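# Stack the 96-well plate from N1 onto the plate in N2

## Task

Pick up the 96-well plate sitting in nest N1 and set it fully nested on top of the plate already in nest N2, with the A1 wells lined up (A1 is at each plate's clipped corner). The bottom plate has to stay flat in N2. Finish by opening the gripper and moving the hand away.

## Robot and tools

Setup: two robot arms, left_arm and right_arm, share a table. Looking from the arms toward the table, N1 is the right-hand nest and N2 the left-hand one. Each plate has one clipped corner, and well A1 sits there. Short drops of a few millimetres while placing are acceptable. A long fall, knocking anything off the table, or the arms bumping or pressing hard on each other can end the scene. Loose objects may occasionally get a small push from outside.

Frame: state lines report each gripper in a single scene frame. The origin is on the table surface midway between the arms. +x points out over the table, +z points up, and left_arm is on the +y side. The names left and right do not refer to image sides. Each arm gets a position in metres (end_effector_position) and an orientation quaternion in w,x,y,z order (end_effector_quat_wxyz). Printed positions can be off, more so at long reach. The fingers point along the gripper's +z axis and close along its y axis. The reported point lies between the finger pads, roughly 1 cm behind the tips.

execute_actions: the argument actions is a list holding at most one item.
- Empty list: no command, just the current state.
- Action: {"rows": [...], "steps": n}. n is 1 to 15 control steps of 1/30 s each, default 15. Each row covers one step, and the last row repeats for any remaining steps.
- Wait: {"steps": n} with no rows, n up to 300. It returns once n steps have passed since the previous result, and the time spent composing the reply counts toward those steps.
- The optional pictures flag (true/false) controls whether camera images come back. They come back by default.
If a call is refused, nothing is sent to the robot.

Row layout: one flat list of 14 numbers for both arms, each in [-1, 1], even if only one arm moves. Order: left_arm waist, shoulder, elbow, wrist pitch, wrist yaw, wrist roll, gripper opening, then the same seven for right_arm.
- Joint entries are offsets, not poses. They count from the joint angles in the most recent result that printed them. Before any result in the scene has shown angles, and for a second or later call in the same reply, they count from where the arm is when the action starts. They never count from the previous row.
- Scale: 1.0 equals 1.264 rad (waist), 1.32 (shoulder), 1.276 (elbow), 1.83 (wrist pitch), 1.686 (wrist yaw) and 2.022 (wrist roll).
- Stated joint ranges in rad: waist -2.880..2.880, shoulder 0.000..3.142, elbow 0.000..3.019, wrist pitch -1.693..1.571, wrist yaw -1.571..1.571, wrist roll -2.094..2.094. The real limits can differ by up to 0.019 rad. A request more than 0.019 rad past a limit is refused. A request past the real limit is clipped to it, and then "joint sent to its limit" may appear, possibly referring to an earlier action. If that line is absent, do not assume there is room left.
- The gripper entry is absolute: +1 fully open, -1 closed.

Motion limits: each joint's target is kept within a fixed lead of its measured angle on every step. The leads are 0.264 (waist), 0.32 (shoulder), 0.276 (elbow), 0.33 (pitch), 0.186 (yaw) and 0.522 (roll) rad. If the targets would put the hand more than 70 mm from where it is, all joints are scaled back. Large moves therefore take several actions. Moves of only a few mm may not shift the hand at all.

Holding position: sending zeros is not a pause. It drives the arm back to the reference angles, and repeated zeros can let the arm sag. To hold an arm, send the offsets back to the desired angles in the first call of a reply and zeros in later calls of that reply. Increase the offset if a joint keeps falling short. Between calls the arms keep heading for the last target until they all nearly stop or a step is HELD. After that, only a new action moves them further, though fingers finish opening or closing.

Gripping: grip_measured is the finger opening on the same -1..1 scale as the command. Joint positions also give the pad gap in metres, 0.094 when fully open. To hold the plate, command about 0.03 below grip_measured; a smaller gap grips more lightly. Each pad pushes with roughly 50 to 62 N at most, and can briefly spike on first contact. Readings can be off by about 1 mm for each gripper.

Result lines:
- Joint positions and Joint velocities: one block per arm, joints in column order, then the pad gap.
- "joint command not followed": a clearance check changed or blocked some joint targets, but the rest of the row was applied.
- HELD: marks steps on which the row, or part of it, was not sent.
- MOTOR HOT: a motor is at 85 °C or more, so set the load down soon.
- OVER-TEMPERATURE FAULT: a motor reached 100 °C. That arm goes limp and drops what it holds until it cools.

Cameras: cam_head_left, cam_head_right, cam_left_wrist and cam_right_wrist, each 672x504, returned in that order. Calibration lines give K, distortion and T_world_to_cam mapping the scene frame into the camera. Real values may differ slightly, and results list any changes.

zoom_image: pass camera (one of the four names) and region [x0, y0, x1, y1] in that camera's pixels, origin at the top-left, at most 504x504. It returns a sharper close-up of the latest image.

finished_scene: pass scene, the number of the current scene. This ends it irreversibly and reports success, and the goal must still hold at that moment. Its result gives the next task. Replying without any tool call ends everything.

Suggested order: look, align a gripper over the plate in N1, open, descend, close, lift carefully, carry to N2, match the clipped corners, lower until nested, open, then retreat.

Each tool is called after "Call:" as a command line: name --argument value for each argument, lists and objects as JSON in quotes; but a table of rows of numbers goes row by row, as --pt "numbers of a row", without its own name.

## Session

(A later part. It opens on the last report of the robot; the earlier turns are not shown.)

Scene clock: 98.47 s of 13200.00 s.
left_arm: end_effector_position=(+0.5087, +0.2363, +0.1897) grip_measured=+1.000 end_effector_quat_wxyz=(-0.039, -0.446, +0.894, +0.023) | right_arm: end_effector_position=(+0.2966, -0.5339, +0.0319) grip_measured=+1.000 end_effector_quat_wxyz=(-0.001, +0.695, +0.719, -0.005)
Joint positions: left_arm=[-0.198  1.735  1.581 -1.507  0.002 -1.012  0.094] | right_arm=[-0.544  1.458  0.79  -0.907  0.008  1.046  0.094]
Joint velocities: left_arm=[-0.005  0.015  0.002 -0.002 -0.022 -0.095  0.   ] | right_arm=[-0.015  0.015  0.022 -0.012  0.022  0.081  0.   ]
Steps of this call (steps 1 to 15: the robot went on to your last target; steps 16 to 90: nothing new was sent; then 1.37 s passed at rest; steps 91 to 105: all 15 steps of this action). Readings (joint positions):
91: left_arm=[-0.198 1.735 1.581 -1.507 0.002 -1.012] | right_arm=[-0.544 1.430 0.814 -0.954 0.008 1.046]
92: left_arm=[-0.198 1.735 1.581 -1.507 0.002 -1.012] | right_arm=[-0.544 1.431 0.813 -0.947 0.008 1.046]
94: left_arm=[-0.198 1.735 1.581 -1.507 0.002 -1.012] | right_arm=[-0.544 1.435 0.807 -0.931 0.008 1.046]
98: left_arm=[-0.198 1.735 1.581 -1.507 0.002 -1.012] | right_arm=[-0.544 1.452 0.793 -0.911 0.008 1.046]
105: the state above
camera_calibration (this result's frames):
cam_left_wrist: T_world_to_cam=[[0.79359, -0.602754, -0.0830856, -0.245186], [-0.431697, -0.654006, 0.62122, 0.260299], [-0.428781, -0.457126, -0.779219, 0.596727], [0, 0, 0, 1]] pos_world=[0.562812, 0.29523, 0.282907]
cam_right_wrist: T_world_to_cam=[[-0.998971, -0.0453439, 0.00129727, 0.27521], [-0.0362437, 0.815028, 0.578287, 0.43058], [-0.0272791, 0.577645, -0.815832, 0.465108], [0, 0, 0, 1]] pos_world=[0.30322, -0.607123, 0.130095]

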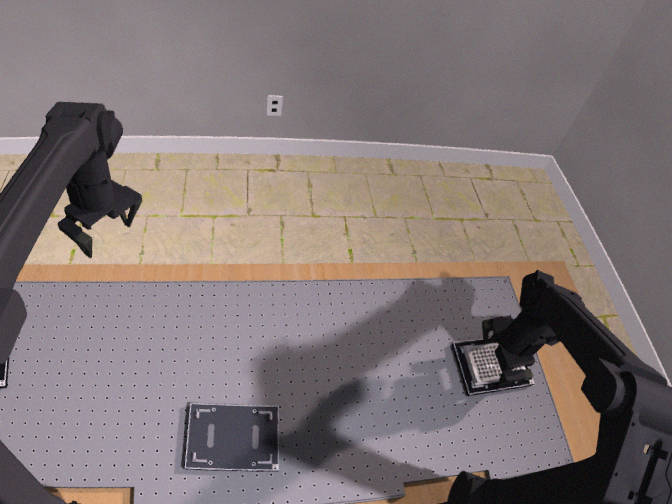

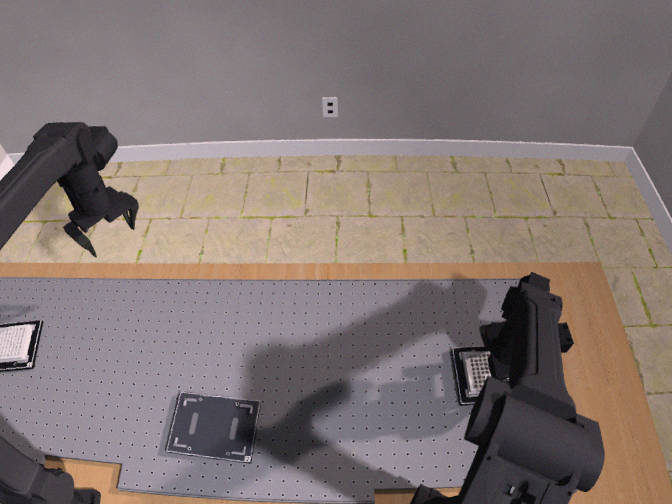

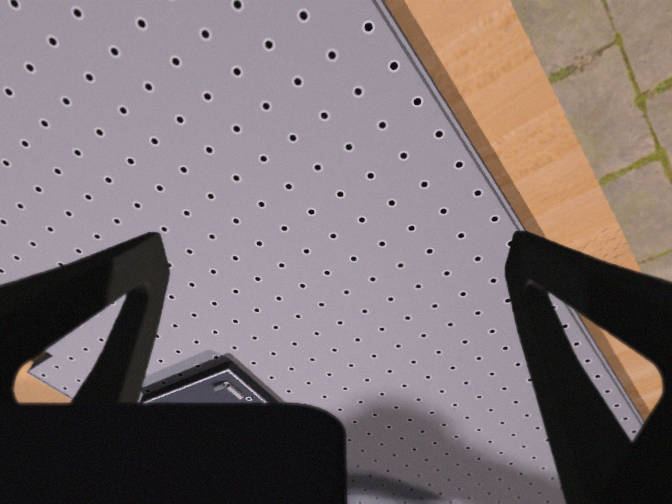

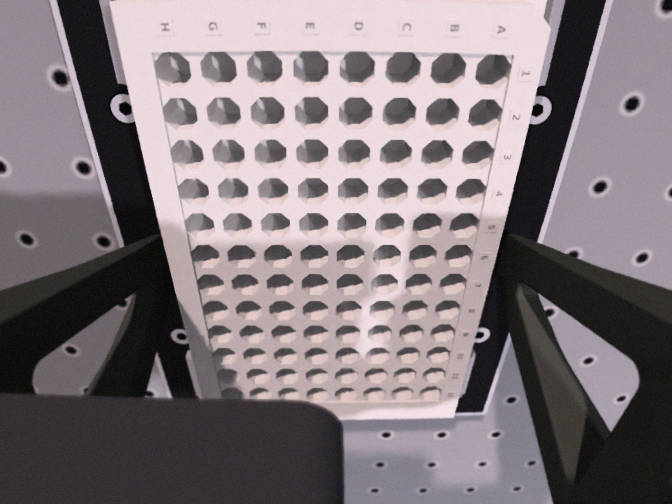

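Call:
execute_actions --actions '[{"rows":[[0,0,0,0,0,0,1,0,0,0.01,0.011,0,0,1],[0,0,0,0,0,0,1,0,0,0.01,0.011,0,0,1],[0,0,0,0,0,0,1,0,0,0.01,0.011,0,0,0.95],[0,0,0,0,0,0,1,0,0,0.01,0.011,0,0,0.9],[0,0,0,0,0,0,1,0,0,0.01,0.011,0,0,0.86],[0,0,0,0,0,0,1,0,0,0.01,0.011,0,0,0.83],[0,0,0,0,0,0,1,0,0,0.01,0.011,0,0,0.8],[0,0,0,0,0,0,1,0,0,0.01,0.011,0,0,0.78],[0,0,0,0,0,0,1,0,0,0.01,0.011,0,0,0.76],[0,0,0,0,0,0,1,0,0,0.01,0.011,0,0,0.745],[0,0,0,0,0,0,1,0,0,0.01,0.011,0,0,0.73]]}]'

Scene clock: 106.63 s of 13200.00 s.
left_arm: end_effector_position=(+0.5087, +0.2363, +0.1897) grip_measured=+1.000 end_effector_quat_wxyz=(-0.039, -0.446, +0.894, +0.023) | right_arm: end_effector_position=(+0.2986, -0.5353, +0.0319) grip_measured=+0.781 end_effector_quat_wxyz=(+0.004, +0.695, +0.719, -0.004)
Joint positions: left_arm=[-0.198  1.735  1.581 -1.507  0.002 -1.012  0.094] | right_arm=[-0.544  1.458  0.79  -0.897  0.01   1.046  0.084]
Joint velocities: left_arm=[-0.005  0.005 -0.007  0.007  0.066 -0.007  0.   ] | right_arm=[ 0.005  0.005 -0.022 -0.002  0.022 -0.007  0.   ]
Steps of this call (steps 1 to 15: the robot went on to your last target; steps 16 to 90: nothing new was sent; then 4.67 s passed at rest; steps 91 to 105: all 15 steps of this action). Readings (joint positions):
91: left_arm=[-0.198 1.735 1.581 -1.507 0.002 -1.012] | right_arm=[-0.544 1.458 0.790 -0.905 0.008 1.046]
92: left_arm=[-0.198 1.735 1.581 -1.507 0.002 -1.012] | right_arm=[-0.544 1.458 0.790 -0.902 0.008 1.046]
94: left_arm=[-0.198 1.735 1.581 -1.507 0.002 -1.012] | right_arm=[-0.544 1.458 0.790 -0.898 0.008 1.046]
98: left_arm=[-0.198 1.735 1.581 -1.507 0.002 -1.012] | right_arm=[-0.544 1.458 0.790 -0.897 0.010 1.046]
105: the state above
camera_calibration (this result's frames):
cam_left_wrist: T_world_to_cam=[[0.79359, -0.602754, -0.0830856, -0.245186], [-0.431697, -0.654006, 0.62122, 0.260299], [-0.428781, -0.457126, -0.779219, 0.596727], [0, 0, 0, 1]] pos_world=[0.562812, 0.29523, 0.282907]
cam_right_wrist: T_world_to_cam=[[-0.99895, -0.0453592, -0.00644264, 0.277403], [-0.0408614, 0.818499, 0.573053, 0.435184], [-0.0207199, 0.572715, -0.819493, 0.461482], [0, 0, 0, 1]] pos_world=[0.304456, -0.607912, 0.130585]

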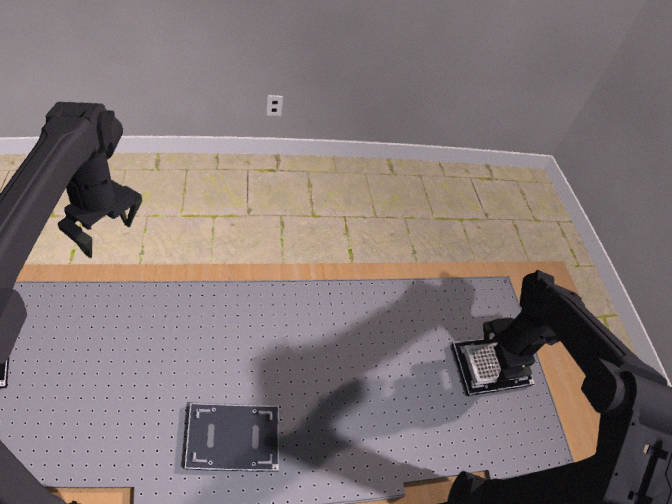

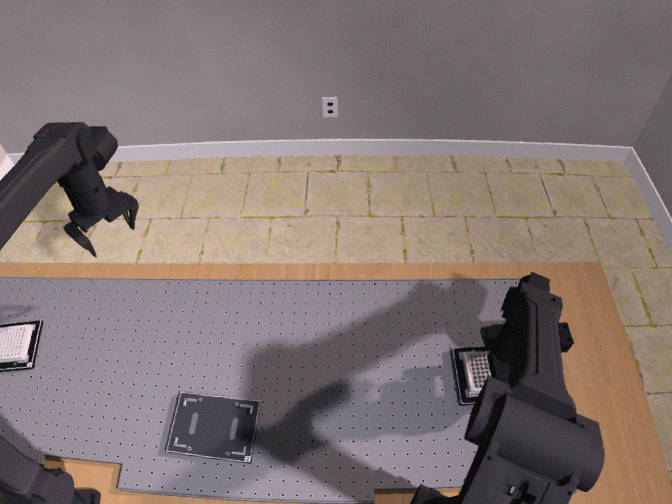

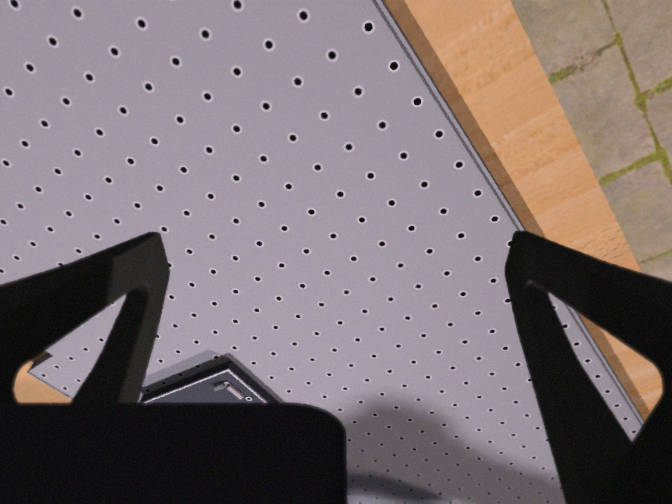

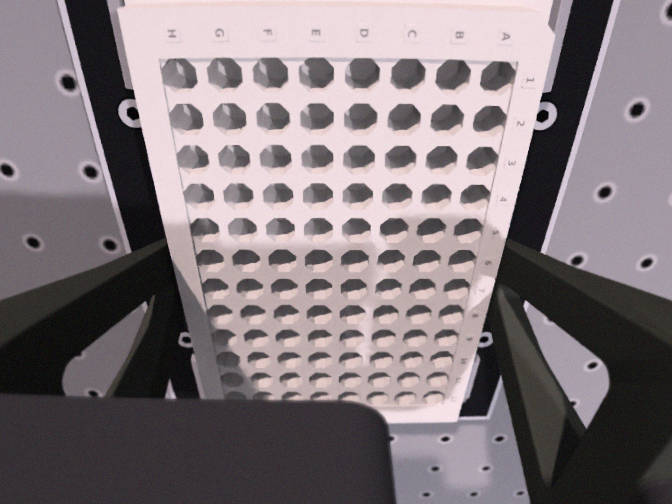

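Call:
execute_actions --actions '[{"rows":[[0,0,0,0,0,0,1,0,-0.015,0.03,-0.01,0,0,0.74],[0,0,0,0,0,0,1,0,-0.02,0.035,-0.017,0,0,0.74],[0,0,0,0,0,0,1,0,-0.026,0.04,-0.025,0,0,0.74],[0,0,0,0,0,0,1,0,-0.032,0.045,-0.033,0,0,0.74],[0,0,0,0,0,0,1,0,-0.038,0.051,-0.041,0,0,0.74],[0,0,0,0,0,0,1,0,-0.044,0.056,-0.049,0,0,0.74],[0,0,0,0,0,0,1,0,-0.05,0.062,-0.057,0,0,0.74],[0,0,0,0,0,0,1,0,-0.056,0.067,-0.065,0,0,0.74],[0,0,0,0,0,0,1,0,-0.062,0.073,-0.073,0,0,0.74],[0,0,0,0,0,0,1,0,-0.068,0.078,-0.082,0,0,0.74],[0,0,0,0,0,0,1,0,-0.074,0.084,-0.09,0,0,0.74],[0,0,0,0,0,0,1,0,-0.08,0.09,-0.099,0,0,0.74],[0,0,0,0,0,0,1,0,-0.085,0.095,-0.107,0,0,0.74]]}]' --pictures false

Call:
execute_actions --actions '[{"steps":12}]'

Scene clock: 116.80 s of 13200.00 s.
left_arm: end_effector_position=(+0.5087, +0.2363, +0.1897) grip_measured=+1.000 end_effector_quat_wxyz=(-0.039, -0.446, +0.894, +0.023) | right_arm: end_effector_position=(+0.2970, -0.5344, +0.0907) grip_measured=+0.781 end_effector_quat_wxyz=(+0.006, +0.695, +0.718, -0.003)
Joint positions: left_arm=[-0.198  1.735  1.581 -1.507  0.002 -1.012  0.094] | right_arm=[-0.544  1.351  0.865 -1.074  0.01   1.046  0.084]
Joint velocities: left_arm=[-0.005 -0.015 -0.002  0.002 -0.022 -0.007  0.   ] | right_arm=[ 0.005 -0.22   0.134 -0.144 -0.007  0.007  0.   ]
Steps of this call (steps 1 to 15: the robot went on to your last target; steps 16 to 90: nothing new was sent; then 6.67 s passed at rest; steps 91 to 105: all 15 steps of this action). Readings (joint positions):
91: left_arm=[-0.198 1.735 1.581 -1.507 0.002 -1.012] | right_arm=[-0.544 1.458 0.790 -0.901 0.010 1.046]
92: left_arm=[-0.198 1.735 1.581 -1.507 0.002 -1.012] | right_arm=[-0.544 1.457 0.791 -0.905 0.010 1.046]
94: left_arm=[-0.198 1.735 1.581 -1.507 0.002 -1.012] | right_arm=[-0.544 1.449 0.794 -0.924 0.010 1.046]
98: left_arm=[-0.198 1.735 1.581 -1.507 0.002 -1.012] | right_arm=[-0.544 1.416 0.811 -0.982 0.010 1.046]
105: the state above

Scene clock: 117.20 s of 13200.00 s.
left_arm: end_effector_position=(+0.5087, +0.2363, +0.1897) grip_measured=+1.000 end_effector_quat_wxyz=(-0.039, -0.446, +0.894, +0.023) | right_arm: end_effector_position=(+0.2979, -0.5349, +0.0970) grip_measured=+0.781 end_effector_quat_wxyz=(+0.010, +0.695, +0.718, -0.002)
Joint positions: left_arm=[-0.198  1.735  1.581 -1.507  0.002 -1.012  0.094] | right_arm=[-0.544  1.34   0.873 -1.085  0.01   1.046  0.084]
Joint velocities: left_arm=[-0.005 -0.005 -0.002 -0.007 -0.066  0.022  0.   ] | right_arm=[-0.015 -0.005 -0.002 -0.012  0.037  0.037  0.001]
Steps of this call (steps 1 to 12: the robot went on to your last target). Readings (joint positions):
1: left_arm=[-0.198 1.735 1.581 -1.507 0.002 -1.012] | right_arm=[-0.544 1.346 0.870 -1.078 0.010 1.046]
2: left_arm=[-0.198 1.735 1.581 -1.507 0.002 -1.012] | right_arm=[-0.544 1.342 0.872 -1.080 0.010 1.046]
4: left_arm=[-0.198 1.735 1.581 -1.507 0.002 -1.012] | right_arm=[-0.544 1.340 0.873 -1.082 0.010 1.046]
8: left_arm=[-0.198 1.735 1.581 -1.507 0.002 -1.012] | right_arm=[-0.544 1.340 0.873 -1.085 0.010 1.046]
12: the state above
camera_calibration (this result's frames):
cam_left_wrist: T_world_to_cam=[[0.79359, -0.602754, -0.0830856, -0.245186], [-0.431697, -0.654006, 0.62122, 0.260299], [-0.428781, -0.457126, -0.779219, 0.596727], [0, 0, 0, 1]] pos_world=[0.562812, 0.29523, 0.282907]
cam_right_wrist: T_world_to_cam=[[-0.998801, -0.0454393, -0.0182395, 0.278187], [-0.0477627, 0.822197, 0.567196, 0.402159], [-0.0107765, 0.567386, -0.823381, 0.509137], [0, 0, 0, 1]] pos_world=[0.302549, -0.60689, 0.196185]

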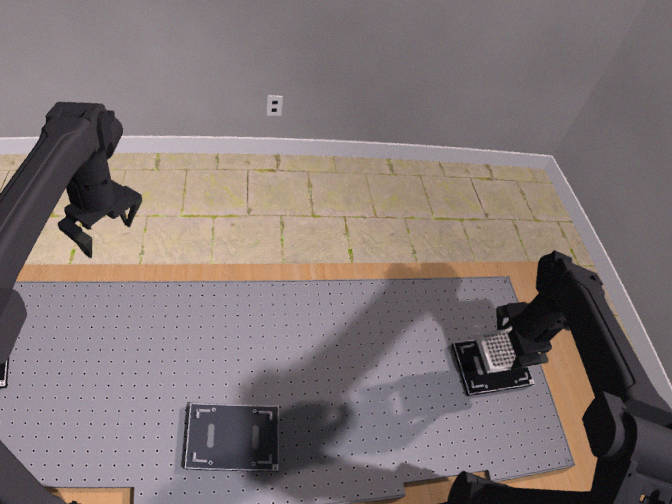

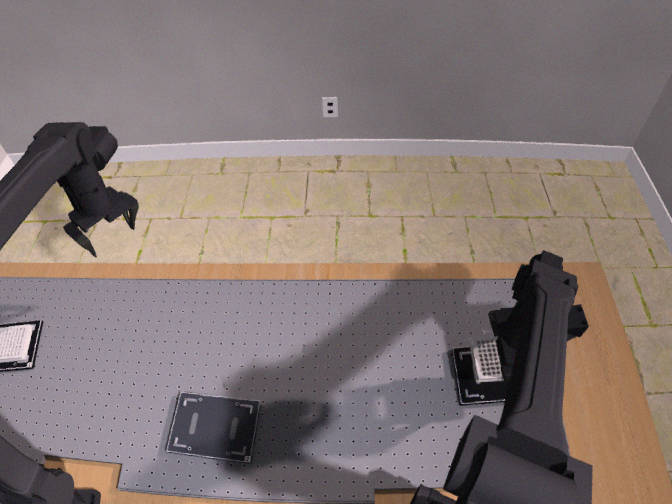

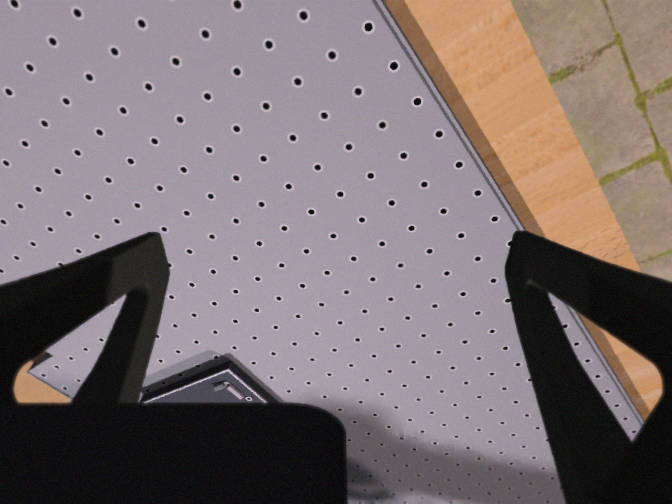

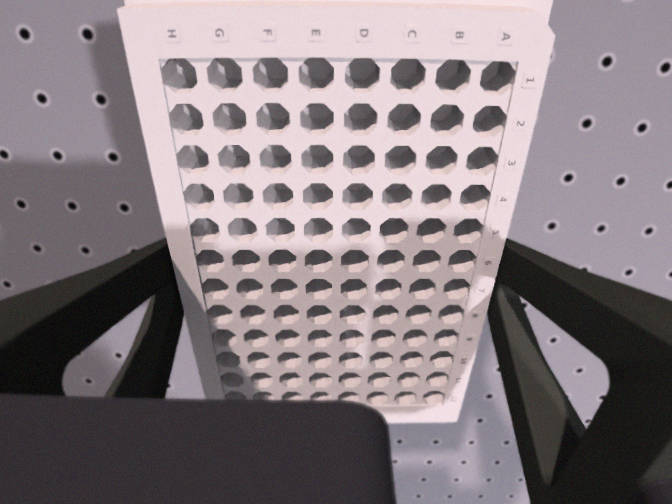

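Call:
execute_actions --actions '[{"rows":[[0,0,0,0,0,0,1,0.02,0,0.01,0,0,-0.01,0.74],[0,0,0,0,0,0,1,0.04,0,0.01,0,0,-0.02,0.74],[0,0,0,0,0,0,1,0.065,0,0.01,0,0,-0.03,0.74],[0,0,0,0,0,0,1,0.09,0,0.01,0,0,-0.04,0.74],[0,0,0,0,0,0,1,0.12,0,0.01,0,0,-0.05,0.74],[0,0,0,0,0,0,1,0.15,0,0.01,0,0,-0.06,0.74],[0,0,0,0,0,0,1,0.18,0,0.01,0,0,-0.07,0.74],[0,0,0,0,0,0,1,0.21,0,0.01,0,0,-0.08,0.74],[0,0,0,0,0,0,1,0.24,0,0.01,0,0,-0.09,0.74],[0,0,0,0,0,0,1,0.27,0,0.01,0,0,-0.1,0.74],[0,0,0,0,0,0,1,0.3,0,0.01,0,0,-0.11,0.74],[0,0,0,0,0,0,1,0.33,0,0.01,0,0,-0.12,0.74],[0,0,0,0,0,0,1,0.36,0,0.01,0,0,-0.13,0.74],[0,0,0,0,0,0,1,0.39,0,0.01,0,0,-0.14,0.74],[0,0,0,0,0,0,1,0.42,0,0.01,0,0,-0.15,0.74]]}]' --pictures false

Call:
execute_actions --actions '[{"rows":[[0,0,0,0,0,0,1,0.09,0,0.01,0,0,-0.02,0.74],[0,0,0,0,0,0,1,0.12,0,0.01,0,0,-0.03,0.74],[0,0,0,0,0,0,1,0.15,0,0.01,0,0,-0.04,0.74],[0,0,0,0,0,0,1,0.18,0,0.01,0,0,-0.05,0.74],[0,0,0,0,0,0,1,0.21,0,0.01,0,0,-0.06,0.74],[0,0,0,0,0,0,1,0.24,0,0.01,0,0,-0.07,0.74],[0,0,0,0,0,0,1,0.27,0,0.01,0,0,-0.08,0.74],[0,0,0,0,0,0,1,0.3,0,0.01,0,0,-0.09,0.74],[0,0,0,0,0,0,1,0.33,0,0.01,0,0,-0.1,0.74],[0,0,0,0,0,0,1,0.36,0,0.01,0,0,-0.11,0.74],[0,0,0,0,0,0,1,0.39,0,0.01,0,0,-0.11,0.74],[0,0,0,0,0,0,1,0.42,0,0.01,0,0,-0.11,0.74],[0,0,0,0,0,0,1,0.44,0,0.01,0,0,-0.11,0.74],[0,0,0,0,0,0,1,0.46,0,0.01,0,0,-0.11,0.74],[0,0,0,0,0,0,1,0.47,0,0.01,0,0,-0.11,0.74]]}]' --pictures false

Call:
execute_actions --actions '[{"steps":20}]'

Scene clock: 135.60 s of 13200.00 s.
left_arm: end_effector_position=(+0.5087, +0.2363, +0.1897) grip_measured=+1.000 end_effector_quat_wxyz=(-0.039, -0.446, +0.894, +0.023) | right_arm: end_effector_position=(+0.3400, -0.3784, +0.0970) grip_measured=+0.781 end_effector_quat_wxyz=(+0.011, +0.413, +0.911, -0.001)
Joint positions: left_arm=[-0.198  1.735  1.581 -1.507  0.002 -1.012  0.094] | right_arm=[-0.072  1.34   0.873 -1.085  0.01   0.831  0.084]
Joint velocities: left_arm=[-0.005 -0.015  0.017 -0.007  0.022 -0.051  0.   ] | right_arm=[ 1.07   0.005  0.007 -0.022  0.007 -0.549 -0.   ]
Steps of this call (steps 1 to 30: the robot went on to your last target; steps 31 to 90: nothing new was sent; then 14.90 s passed at rest; steps 91 to 105: all 15 steps of this action). Readings (joint positions):
91: left_arm=[-0.198 1.735 1.581 -1.507 0.002 -1.012] | right_arm=[-0.543 1.340 0.873 -1.085 0.010 1.044]
92: left_arm=[-0.198 1.735 1.581 -1.507 0.002 -1.012] | right_arm=[-0.538 1.340 0.873 -1.085 0.010 1.039]
94: left_arm=[-0.198 1.735 1.581 -1.507 0.002 -1.012] | right_arm=[-0.510 1.340 0.873 -1.085 0.010 1.020]
98: left_arm=[-0.198 1.735 1.581 -1.507 0.002 -1.012] | right_arm=[-0.370 1.340 0.873 -1.085 0.010 0.962]
105: the state above

Scene clock: 136.10 s of 13200.00 s.
left_arm: end_effector_position=(+0.5087, +0.2363, +0.1897) grip_measured=+1.000 end_effector_quat_wxyz=(-0.039, -0.446, +0.894, +0.023) | right_arm: end_effector_position=(+0.2909, -0.1910, +0.0970) grip_measured=+0.781 end_effector_quat_wxyz=(+0.011, +0.047, +0.999, +0.001)
Joint positions: left_arm=[-0.198  1.735  1.581 -1.507  0.002 -1.012  0.094] | right_arm=[ 0.494  1.34   0.873 -1.085  0.01   0.64   0.084]
Joint velocities: left_arm=[ 0.005 -0.005  0.002  0.022 -0.007 -0.022  0.   ] | right_arm=[ 0.825 -0.034 -0.017 -0.012  0.022 -0.125 -0.003]
Steps of this call (steps 1 to 15: all 15 steps of this action). Readings (joint positions):
1: left_arm=[-0.198 1.735 1.581 -1.507 0.002 -1.012] | right_arm=[-0.034 1.340 0.873 -1.085 0.010 0.822]
2: left_arm=[-0.198 1.735 1.581 -1.507 0.002 -1.012] | right_arm=[0.005 1.340 0.873 -1.085 0.010 0.814]
4: left_arm=[-0.198 1.735 1.581 -1.507 0.002 -1.012] | right_arm=[0.085 1.340 0.873 -1.085 0.010 0.791]
8: left_arm=[-0.198 1.735 1.581 -1.507 0.002 -1.012] | right_arm=[0.242 1.340 0.873 -1.085 0.010 0.727]
15: the state above

Scene clock: 136.77 s of 13200.00 s.
left_arm: end_effector_position=(+0.5087, +0.2363, +0.1897) grip_measured=+1.000 end_effector_quat_wxyz=(-0.039, -0.446, +0.894, +0.023) | right_arm: end_effector_position=(+0.2845, -0.1807, +0.0970) grip_measured=+0.782 end_effector_quat_wxyz=(+0.011, +0.018, +1.000, +0.001)
Joint positions: left_arm=[-0.198  1.735  1.581 -1.507  0.002 -1.012  0.094] | right_arm=[ 0.529  1.34   0.873 -1.085  0.01   0.616  0.084]
Joint velocities: left_arm=[-0.005  0.005  0.007 -0.012 -0.022 -0.066  0.   ] | right_arm=[-0.005 -0.005 -0.007  0.022  0.022 -0.022 -0.001]
Steps of this call (steps 1 to 20: the robot went on to your last target). Readings (joint positions):
1: left_arm=[-0.198 1.735 1.581 -1.507 0.002 -1.012] | right_arm=[0.518 1.340 0.873 -1.085 0.010 0.634]
2: left_arm=[-0.198 1.735 1.581 -1.507 0.002 -1.012] | right_arm=[0.534 1.340 0.873 -1.085 0.010 0.630]
4: left_arm=[-0.198 1.735 1.581 -1.507 0.002 -1.012] | right_arm=[0.543 1.340 0.873 -1.085 0.010 0.624]
8: left_arm=[-0.198 1.735 1.581 -1.507 0.002 -1.012] | right_arm=[0.533 1.340 0.873 -1.085 0.010 0.619]
20: the state above
camera_calibration (this result's frames):
cam_left_wrist: T_world_to_cam=[[0.79359, -0.602754, -0.0830856, -0.245186], [-0.431697, -0.654006, 0.62122, 0.260299], [-0.428781, -0.457126, -0.779219, 0.596727], [0, 0, 0, 1]] pos_world=[0.562812, 0.29523, 0.282907]
cam_right_wrist: T_world_to_cam=[[-0.0227578, -0.999698, -0.0093058, -0.170162], [-0.825214, 0.0135295, 0.564658, 0.18561], [-0.564361, 0.0205296, -0.825273, 0.366893], [0, 0, 0, 1]] pos_world=[0.356356, -0.180154, 0.196397]

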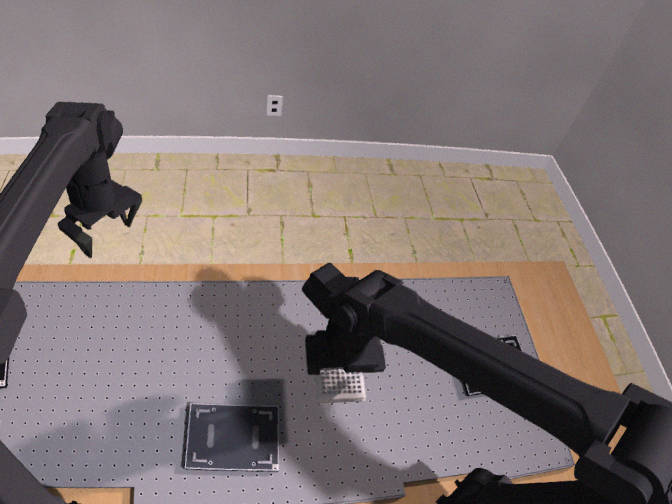

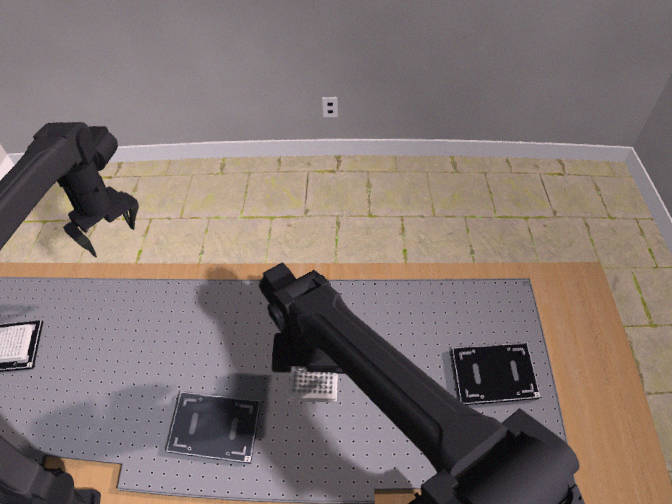

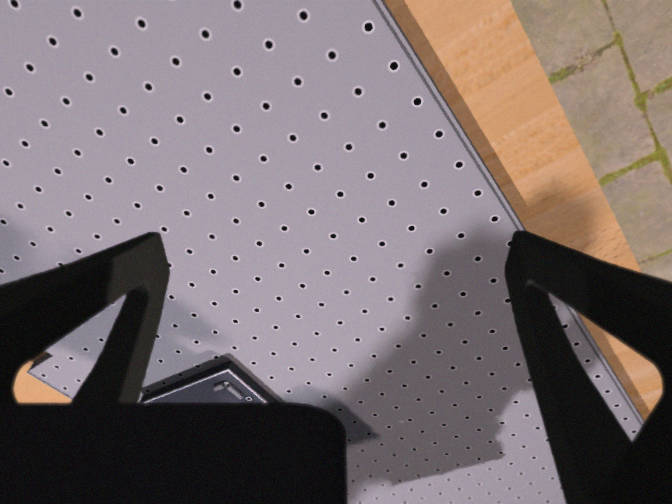

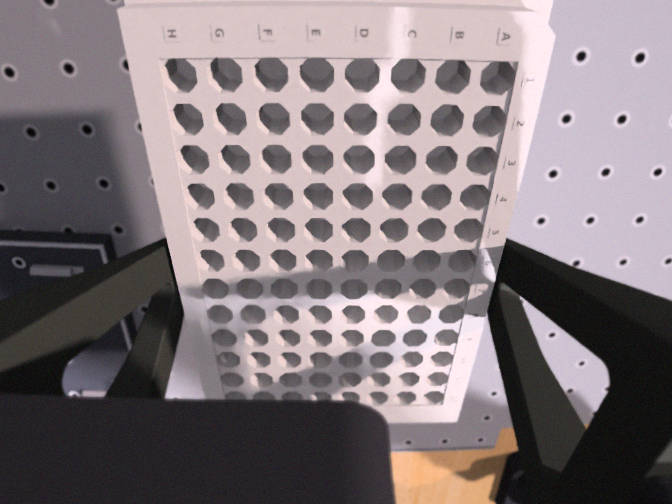

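Call:
execute_actions --actions '[{"rows":[[0,0,0,0,0,0,1,0,0.015,-0.008,0.01,0,0,0.74],[0,0,0,0,0,0,1,0,0.022,-0.013,0.018,0,0,0.74],[0,0,0,0,0,0,1,0,0.029,-0.019,0.026,0,0,0.74],[0,0,0,0,0,0,1,0,0.036,-0.024,0.034,0,0,0.74],[0,0,0,0,0,0,1,0,0.043,-0.03,0.042,0,0,0.74],[0,0,0,0,0,0,1,0,0.05,-0.035,0.05,0,0,0.74],[0,0,0,0,0,0,1,0,0.057,-0.04,0.058,0,0,0.74],[0,0,0,0,0,0,1,0,0.064,-0.046,0.066,0,0,0.74],[0,0,0,0,0,0,1,0,0.071,-0.051,0.074,0,0,0.74],[0,0,0,0,0,0,1,0,0.078,-0.057,0.082,0,0,0.74],[0,0,0,0,0,0,1,0,0.085,-0.062,0.09,0,0,0.74],[0,0,0,0,0,0,1,0,0.092,-0.067,0.098,0,0,0.74],[0,0,0,0,0,0,1,0,0.098,-0.072,0.105,0,0,0.74],[0,0,0,0,0,0,1,0,0.103,-0.075,0.11,0,0,0.74],[0,0,0,0,0,0,1,0,0.106,-0.077,0.113,0,0,0.74]]}]' --pictures false

Call:
execute_actions --actions '[{"steps":15}]' --pictures false

Scene clock: 145.87 s of 13200.00 s.
left_arm: end_effector_position=(+0.5087, +0.2363, +0.1897) grip_measured=+1.000 end_effector_quat_wxyz=(-0.039, -0.446, +0.894, +0.023) | right_arm: end_effector_position=(+0.2831, -0.1817, +0.0317) grip_measured=+0.782 end_effector_quat_wxyz=(+0.001, +0.018, +1.000, -0.005)
Joint positions: left_arm=[-0.198  1.735  1.581 -1.507  0.002 -1.012  0.094] | right_arm=[ 0.529  1.458  0.789 -0.905  0.01   0.616  0.084]
Joint velocities: left_arm=[-0.005 -0.005 -0.002 -0.022  0.022 -0.037  0.   ] | right_arm=[-0.005  0.249 -0.168  0.266  0.007  0.022 -0.001]
Steps of this call (steps 1 to 15: the robot went on to your last target; steps 16 to 90: nothing new was sent; then 5.60 s passed at rest; steps 91 to 105: all 15 steps of this action). Readings (joint positions):
91: left_arm=[-0.198 1.735 1.581 -1.507 0.002 -1.012] | right_arm=[0.529 1.340 0.873 -1.084 0.010 0.616]
92: left_arm=[-0.198 1.735 1.581 -1.507 0.002 -1.012] | right_arm=[0.529 1.340 0.872 -1.078 0.010 0.616]
94: left_arm=[-0.198 1.735 1.581 -1.507 0.002 -1.012] | right_arm=[0.529 1.345 0.867 -1.056 0.010 0.616]
98: left_arm=[-0.198 1.735 1.581 -1.507 0.002 -1.012] | right_arm=[0.529 1.377 0.843 -0.999 0.010 0.616]
105: the state above

Scene clock: 146.37 s of 13200.00 s.
left_arm: end_effector_position=(+0.5087, +0.2363, +0.1897) grip_measured=+1.000 end_effector_quat_wxyz=(-0.039, -0.446, +0.894, +0.023) | right_arm: end_effector_position=(+0.2815, -0.1827, +0.0236) grip_measured=+0.782 end_effector_quat_wxyz=(-0.002, +0.018, +1.000, -0.008)
Joint positions: left_arm=[-0.198  1.735  1.581 -1.507  0.002 -1.012  0.094] | right_arm=[ 0.529  1.474  0.779 -0.887  0.01   0.616  0.084]
Joint velocities: left_arm=[ 0.005 -0.005 -0.002 -0.017  0.037  0.007  0.   ] | right_arm=[ 0.005 -0.024  0.002  0.002 -0.066 -0.022  0.   ]
Steps of this call (steps 1 to 15: the robot went on to your last target). Readings (joint positions):
1: left_arm=[-0.198 1.735 1.581 -1.507 0.002 -1.012] | right_arm=[0.529 1.465 0.784 -0.899 0.010 0.616]
2: left_arm=[-0.198 1.735 1.581 -1.507 0.002 -1.012] | right_arm=[0.529 1.471 0.781 -0.895 0.010 0.616]
4: left_arm=[-0.198 1.735 1.581 -1.507 0.002 -1.012] | right_arm=[0.529 1.474 0.779 -0.892 0.010 0.616]
8: left_arm=[-0.198 1.735 1.581 -1.507 0.002 -1.012] | right_arm=[0.529 1.474 0.779 -0.888 0.010 0.616]
15: the state above

Lower 3 mm, fix pitch.

Call:
execute_actions --actions '[{"rows":[[0,0,0,0,0,0,1,0,0.021,0,0.015,0,0,0.74]]}]' --pictures false

Scene clock: 150.10 s of 13200.00 s.
left_arm: end_effector_position=(+0.5087, +0.2363, +0.1897) grip_measured=+1.000 end_effector_quat_wxyz=(-0.039, -0.446, +0.894, +0.023) | right_arm: end_effector_position=(+0.2845, -0.1808, +0.0212) grip_measured=+0.782 end_effector_quat_wxyz=(+0.002, +0.018, +1.000, -0.005)
Joint positions: left_arm=[-0.198  1.735  1.581 -1.507  0.002 -1.012  0.094] | right_arm=[ 0.529  1.481  0.779 -0.87   0.01   0.616  0.084]
Joint velocities: left_arm=[-0.005 -0.005  0.012  0.002 -0.022 -0.037  0.   ] | right_arm=[-0.005  0.005 -0.002 -0.002 -0.066 -0.007 -0.   ]
Steps of this call (steps 1 to 15: the robot went on to your last target; steps 16 to 90: nothing new was sent; then 0.23 s passed at rest; steps 91 to 105: all 15 steps of this action). Readings (joint positions):
91: left_arm=[-0.198 1.735 1.581 -1.507 0.002 -1.012] | right_arm=[0.529 1.474 0.779 -0.884 0.010 0.616]
92: left_arm=[-0.198 1.735 1.581 -1.507 0.002 -1.012] | right_arm=[0.529 1.475 0.779 -0.879 0.010 0.616]
94: left_arm=[-0.198 1.735 1.581 -1.507 0.002 -1.012] | right_arm=[0.529 1.478 0.779 -0.872 0.010 0.616]
98: left_arm=[-0.198 1.735 1.581 -1.507 0.002 -1.012] | right_arm=[0.529 1.481 0.779 -0.870 0.010 0.616]
105: the state above

~1.5 mm above; nudge, release, lift, swing away.

Call:
execute_actions --actions '[{"rows":[[0,0,0,0,0,0,1,0,0.018,0,0,0,0,0.74],[0,0,0,0,0,0,1,0,0.018,0,0,0,0,0.74],[0,0,0,0,0,0,1,0,0.018,0,0,0,0,0.74],[0,0,0,0,0,0,1,0,0.018,0,0,0,0,0.74],[0,0,0,0,0,0,1,0,0.018,0,0,0,0,0.74],[0,0,0,0,0,0,1,0,0.018,0,0,0,0,0.74],[0,0,0,0,0,0,1,0,0.018,0,0,0,0,0.77],[0,0,0,0,0,0,1,0,0.018,0,0,0,0,0.79],[0,0,0,0,0,0,1,0,0.018,0,0,0,0,0.82],[0,0,0,0,0,0,1,0,0.018,0,0,0,0,0.88],[0,0,0,0,0,0,1,0,0.018,0,0,0,0,1]]}]'

Call:
execute_actions --actions '[{"rows":[[0,0,0,0,0,0,1,0,0,0,0,0,0,1],[0,0,0,0,0,0,1,0,0,0,0,0,0,1],[0,0,0,0,0,0,1,0,0,0,0,0,0,1],[0,0,0,0,0,0,1,0,-0.02,0.035,-0.017,0,0,1],[0,0,0,0,0,0,1,0,-0.032,0.045,-0.033,0,0,1],[0,0,0,0,0,0,1,0,-0.044,0.056,-0.049,0,0,1],[0,0,0,0,0,0,1,0,-0.056,0.067,-0.065,0,0,1],[0,0,0,0,0,0,1,0,-0.068,0.078,-0.082,0,0,1],[0,0,0,0,0,0,1,0,-0.08,0.09,-0.099,0,0,1],[0,0,0,0,0,0,1,0,-0.09,0.1,-0.115,0,0,1]]}]' --pictures false

Call:
execute_actions --actions '[{"rows":[[0,0,0,0,0,0,1,-0.1,-0.03,0.04,-0.02,0,0,1],[0,0,0,0,0,0,1,-0.2,-0.03,0.04,-0.02,0,0,1],[0,0,0,0,0,0,1,-1,-0.03,0.04,-0.02,0,0,1]]}]' --pictures false

Call:
execute_actions --actions '[{"steps":35}]'

Scene clock: 171.03 s of 13200.00 s.
left_arm: end_effector_position=(+0.5087, +0.2363, +0.1897) grip_measured=+1.000 end_effector_quat_wxyz=(-0.039, -0.446, +0.894, +0.023) | right_arm: end_effector_position=(+0.2842, -0.1809, +0.0205) grip_measured=+1.000 end_effector_quat_wxyz=(+0.001, +0.018, +1.000, -0.005)
Joint positions: left_arm=[-0.198  1.735  1.581 -1.507  0.002 -1.012  0.094] | right_arm=[ 0.529  1.484  0.779 -0.87   0.01   0.616  0.094]
Joint velocities: left_arm=[ 0.005 -0.005 -0.002 -0.007 -0.022 -0.11   0.   ] | right_arm=[-0.024 -0.005 -0.002 -0.002 -0.081  0.095  0.   ]
Steps of this call (steps 1 to 15: the robot went on to your last target; steps 16 to 90: nothing new was sent; then 17.43 s passed at rest; steps 91 to 105: all 15 steps of this action). Readings (joint positions):
91: left_arm=[-0.198 1.735 1.581 -1.507 0.002 -1.012] | right_arm=[0.529 1.481 0.779 -0.870 0.010 0.616]
92: left_arm=[-0.198 1.735 1.581 -1.507 0.002 -1.012] | right_arm=[0.529 1.482 0.779 -0.870 0.010 0.616]
94: left_arm=[-0.198 1.735 1.581 -1.507 0.002 -1.012] | right_arm=[0.529 1.482 0.779 -0.870 0.010 0.616]
98: left_arm=[-0.198 1.735 1.581 -1.507 0.002 -1.012] | right_arm=[0.529 1.484 0.779 -0.870 0.010 0.616]
105: the state above
camera_calibration (this result's frames):
cam_left_wrist: T_world_to_cam=[[0.79359, -0.602754, -0.0830856, -0.245186], [-0.431697, -0.654006, 0.62122, 0.260299], [-0.428781, -0.457126, -0.779219, 0.596727], [0, 0, 0, 1]] pos_world=[0.562812, 0.29523, 0.282907]
cam_right_wrist: T_world_to_cam=[[-0.0228128, -0.999734, 0.00346226, -0.171308], [-0.814443, 0.0205929, 0.579878, 0.226514], [-0.579795, 0.0104088, -0.814696, 0.30592], [0, 0, 0, 1]] pos_world=[0.357946, -0.179111, 0.118474]

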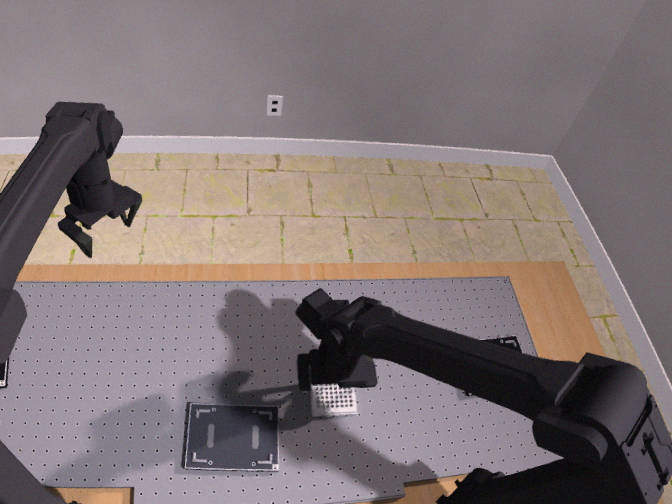

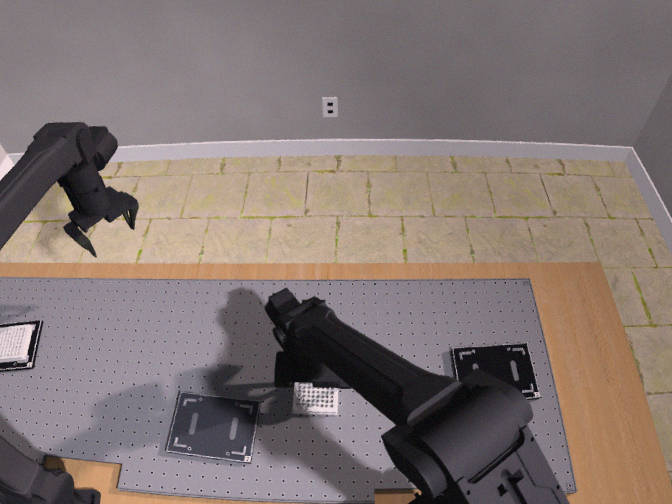

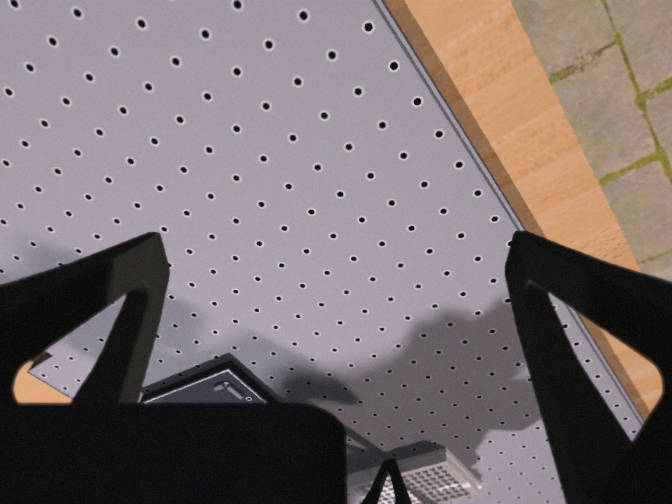

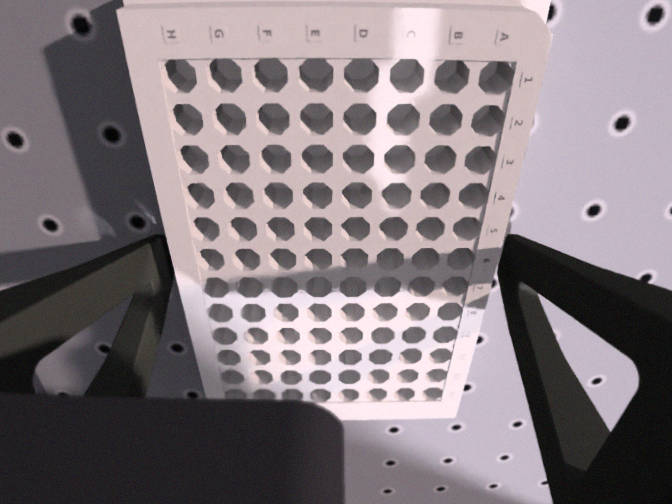

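Scene clock: 171.53 s of 13200.00 s.
left_arm: end_effector_position=(+0.5087, +0.2363, +0.1897) grip_measured=+1.000 end_effector_quat_wxyz=(-0.039, -0.446, +0.894, +0.023) | right_arm: end_effector_position=(+0.2895, -0.1775, +0.0957) grip_measured=+1.000 end_effector_quat_wxyz=(+0.017, +0.018, +1.000, +0.005)
Joint positions: left_arm=[-0.198  1.735  1.581 -1.507  0.002 -1.012  0.094] | right_arm=[ 0.529  1.348  0.877 -1.066  0.01   0.616  0.094]
Joint velocities: left_arm=[ 0.005  0.005 -0.007 -0.007 -0.037  0.051  0.   ] | right_arm=[ 0.015 -0.181  0.139 -0.042 -0.022  0.037  0.   ]
Steps of this call (steps 1 to 15: all 15 steps of this action). Readings (joint positions):
1: left_arm=[-0.198 1.735 1.581 -1.507 0.002 -1.012] | right_arm=[0.529 1.484 0.779 -0.870 0.010 0.616]
2: left_arm=[-0.198 1.735 1.581 -1.507 0.002 -1.012] | right_arm=[0.529 1.484 0.779 -0.870 0.010 0.616]
4: left_arm=[-0.198 1.735 1.581 -1.507 0.002 -1.012] | right_arm=[0.529 1.482 0.779 -0.874 0.010 0.616]
8: left_arm=[-0.198 1.735 1.581 -1.507 0.002 -1.012] | right_arm=[0.529 1.451 0.800 -0.961 0.010 0.616]
15: the state above

Scene clock: 172.03 s of 13200.00 s.
left_arm: end_effector_position=(+0.5087, +0.2363, +0.1897) grip_measured=+1.000 end_effector_quat_wxyz=(-0.039, -0.446, +0.894, +0.023) | right_arm: end_effector_position=(+0.3269, -0.4827, +0.1089) grip_measured=+1.000 end_effector_quat_wxyz=(+0.029, +0.452, +0.891, +0.001)
Joint positions: left_arm=[-0.198  1.735  1.581 -1.507  0.002 -1.012  0.094] | right_arm=[-0.375  1.315  0.883 -1.082  0.007  0.616  0.094]
Joint velocities: left_arm=[-0.015  0.005 -0.002 -0.007 -0.051  0.051  0.   ] | right_arm=[-2.115 -0.005  0.012  0.007 -0.037 -0.007  0.   ]
Steps of this call (steps 1 to 15: all 15 steps of this action). Readings (joint positions):
1: left_arm=[-0.198 1.735 1.581 -1.507 0.002 -1.012] | right_arm=[0.520 1.341 0.882 -1.071 0.008 0.616]
2: left_arm=[-0.198 1.735 1.581 -1.507 0.002 -1.012] | right_arm=[0.495 1.333 0.883 -1.077 0.006 0.616]
4: left_arm=[-0.198 1.735 1.581 -1.507 0.002 -1.012] | right_arm=[0.400 1.320 0.883 -1.082 0.006 0.616]
8: left_arm=[-0.198 1.735 1.581 -1.507 0.002 -1.012] | right_arm=[0.133 1.315 0.883 -1.082 0.006 0.616]
15: the state above

Scene clock: 173.20 s of 13200.00 s.
left_arm: end_effector_position=(+0.5087, +0.2363, +0.1897) grip_measured=+1.000 end_effector_quat_wxyz=(-0.039, -0.446, +0.894, +0.023) | right_arm: end_effector_position=(+0.2641, -0.5924, +0.1100) grip_measured=+1.000 end_effector_quat_wxyz=(+0.024, +0.604, +0.797, -0.007)
Joint positions: left_arm=[-0.198  1.735  1.581 -1.507  0.002 -1.012  0.094] | right_arm=[-0.733  1.315  0.887 -1.094  0.013  0.616  0.094]
Joint velocities: left_arm=[-0.005  0.005  0.002 -0.002 -0.007  0.066  0.   ] | right_arm=[-0.005 -0.005  0.007  0.012  0.037 -0.11   0.   ]
Steps of this call (steps 1 to 30: the robot went on to your last target; steps 31 to 35: nothing new was sent). Readings (joint positions):
1: left_arm=[-0.198 1.735 1.581 -1.507 0.002 -1.012] | right_arm=[-0.448 1.315 0.883 -1.082 0.007 0.616]
2: left_arm=[-0.198 1.735 1.581 -1.507 0.002 -1.012] | right_arm=[-0.522 1.315 0.883 -1.082 0.007 0.616]
4: left_arm=[-0.198 1.735 1.581 -1.507 0.002 -1.012] | right_arm=[-0.663 1.315 0.885 -1.084 0.009 0.616]
8: left_arm=[-0.198 1.735 1.581 -1.507 0.002 -1.012] | right_arm=[-0.793 1.315 0.887 -1.091 0.014 0.616]
35: the state above
All arms were judged still, so your last target was given up. Only a new action makes them travel on or press farther. Fingers that are still opening or closing keep moving.
camera_calibration (this result's frames):
cam_left_wrist: T_world_to_cam=[[0.79359, -0.602754, -0.0830856, -0.245186], [-0.431697, -0.654006, 0.62122, 0.260299], [-0.428781, -0.457126, -0.779219, 0.596727], [0, 0, 0, 1]] pos_world=[0.562812, 0.29523, 0.282907]
cam_right_wrist: T_world_to_cam=[[-0.95886, -0.282846, -0.0241789, 0.091517], [-0.250218, 0.801867, 0.542587, 0.484581], [-0.13408, 0.526315, -0.839651, 0.562141], [0, 0, 0, 1]] pos_world=[0.284375, -0.658547, 0.211288]

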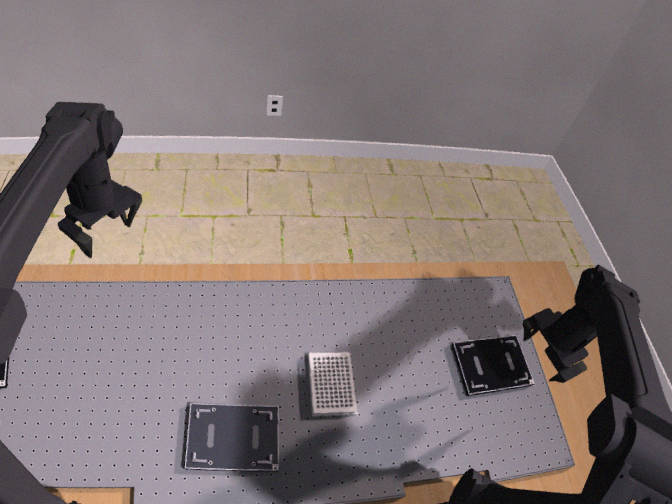

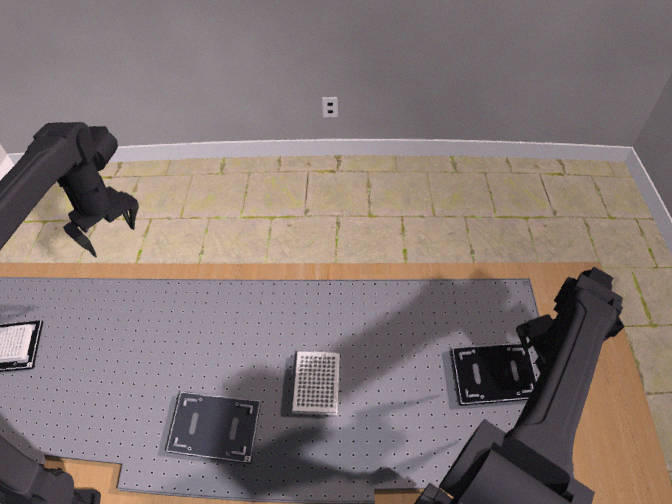

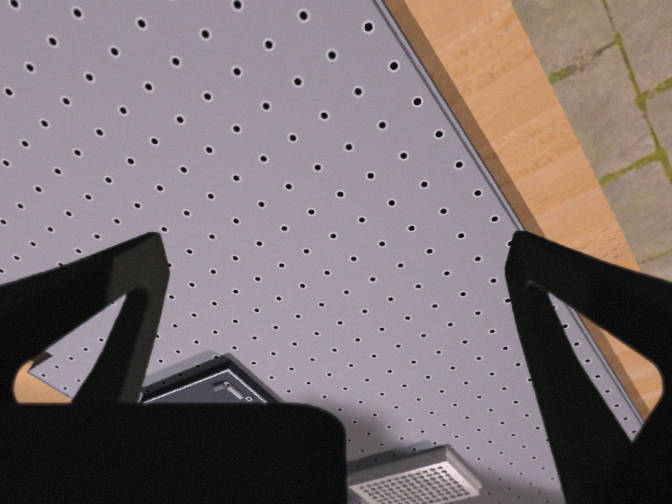

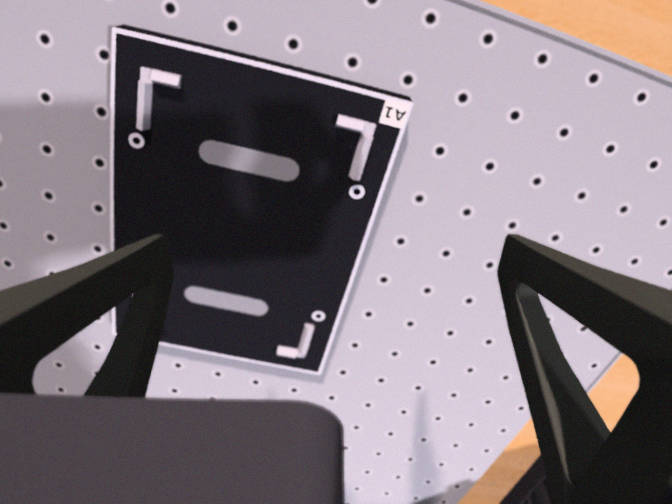

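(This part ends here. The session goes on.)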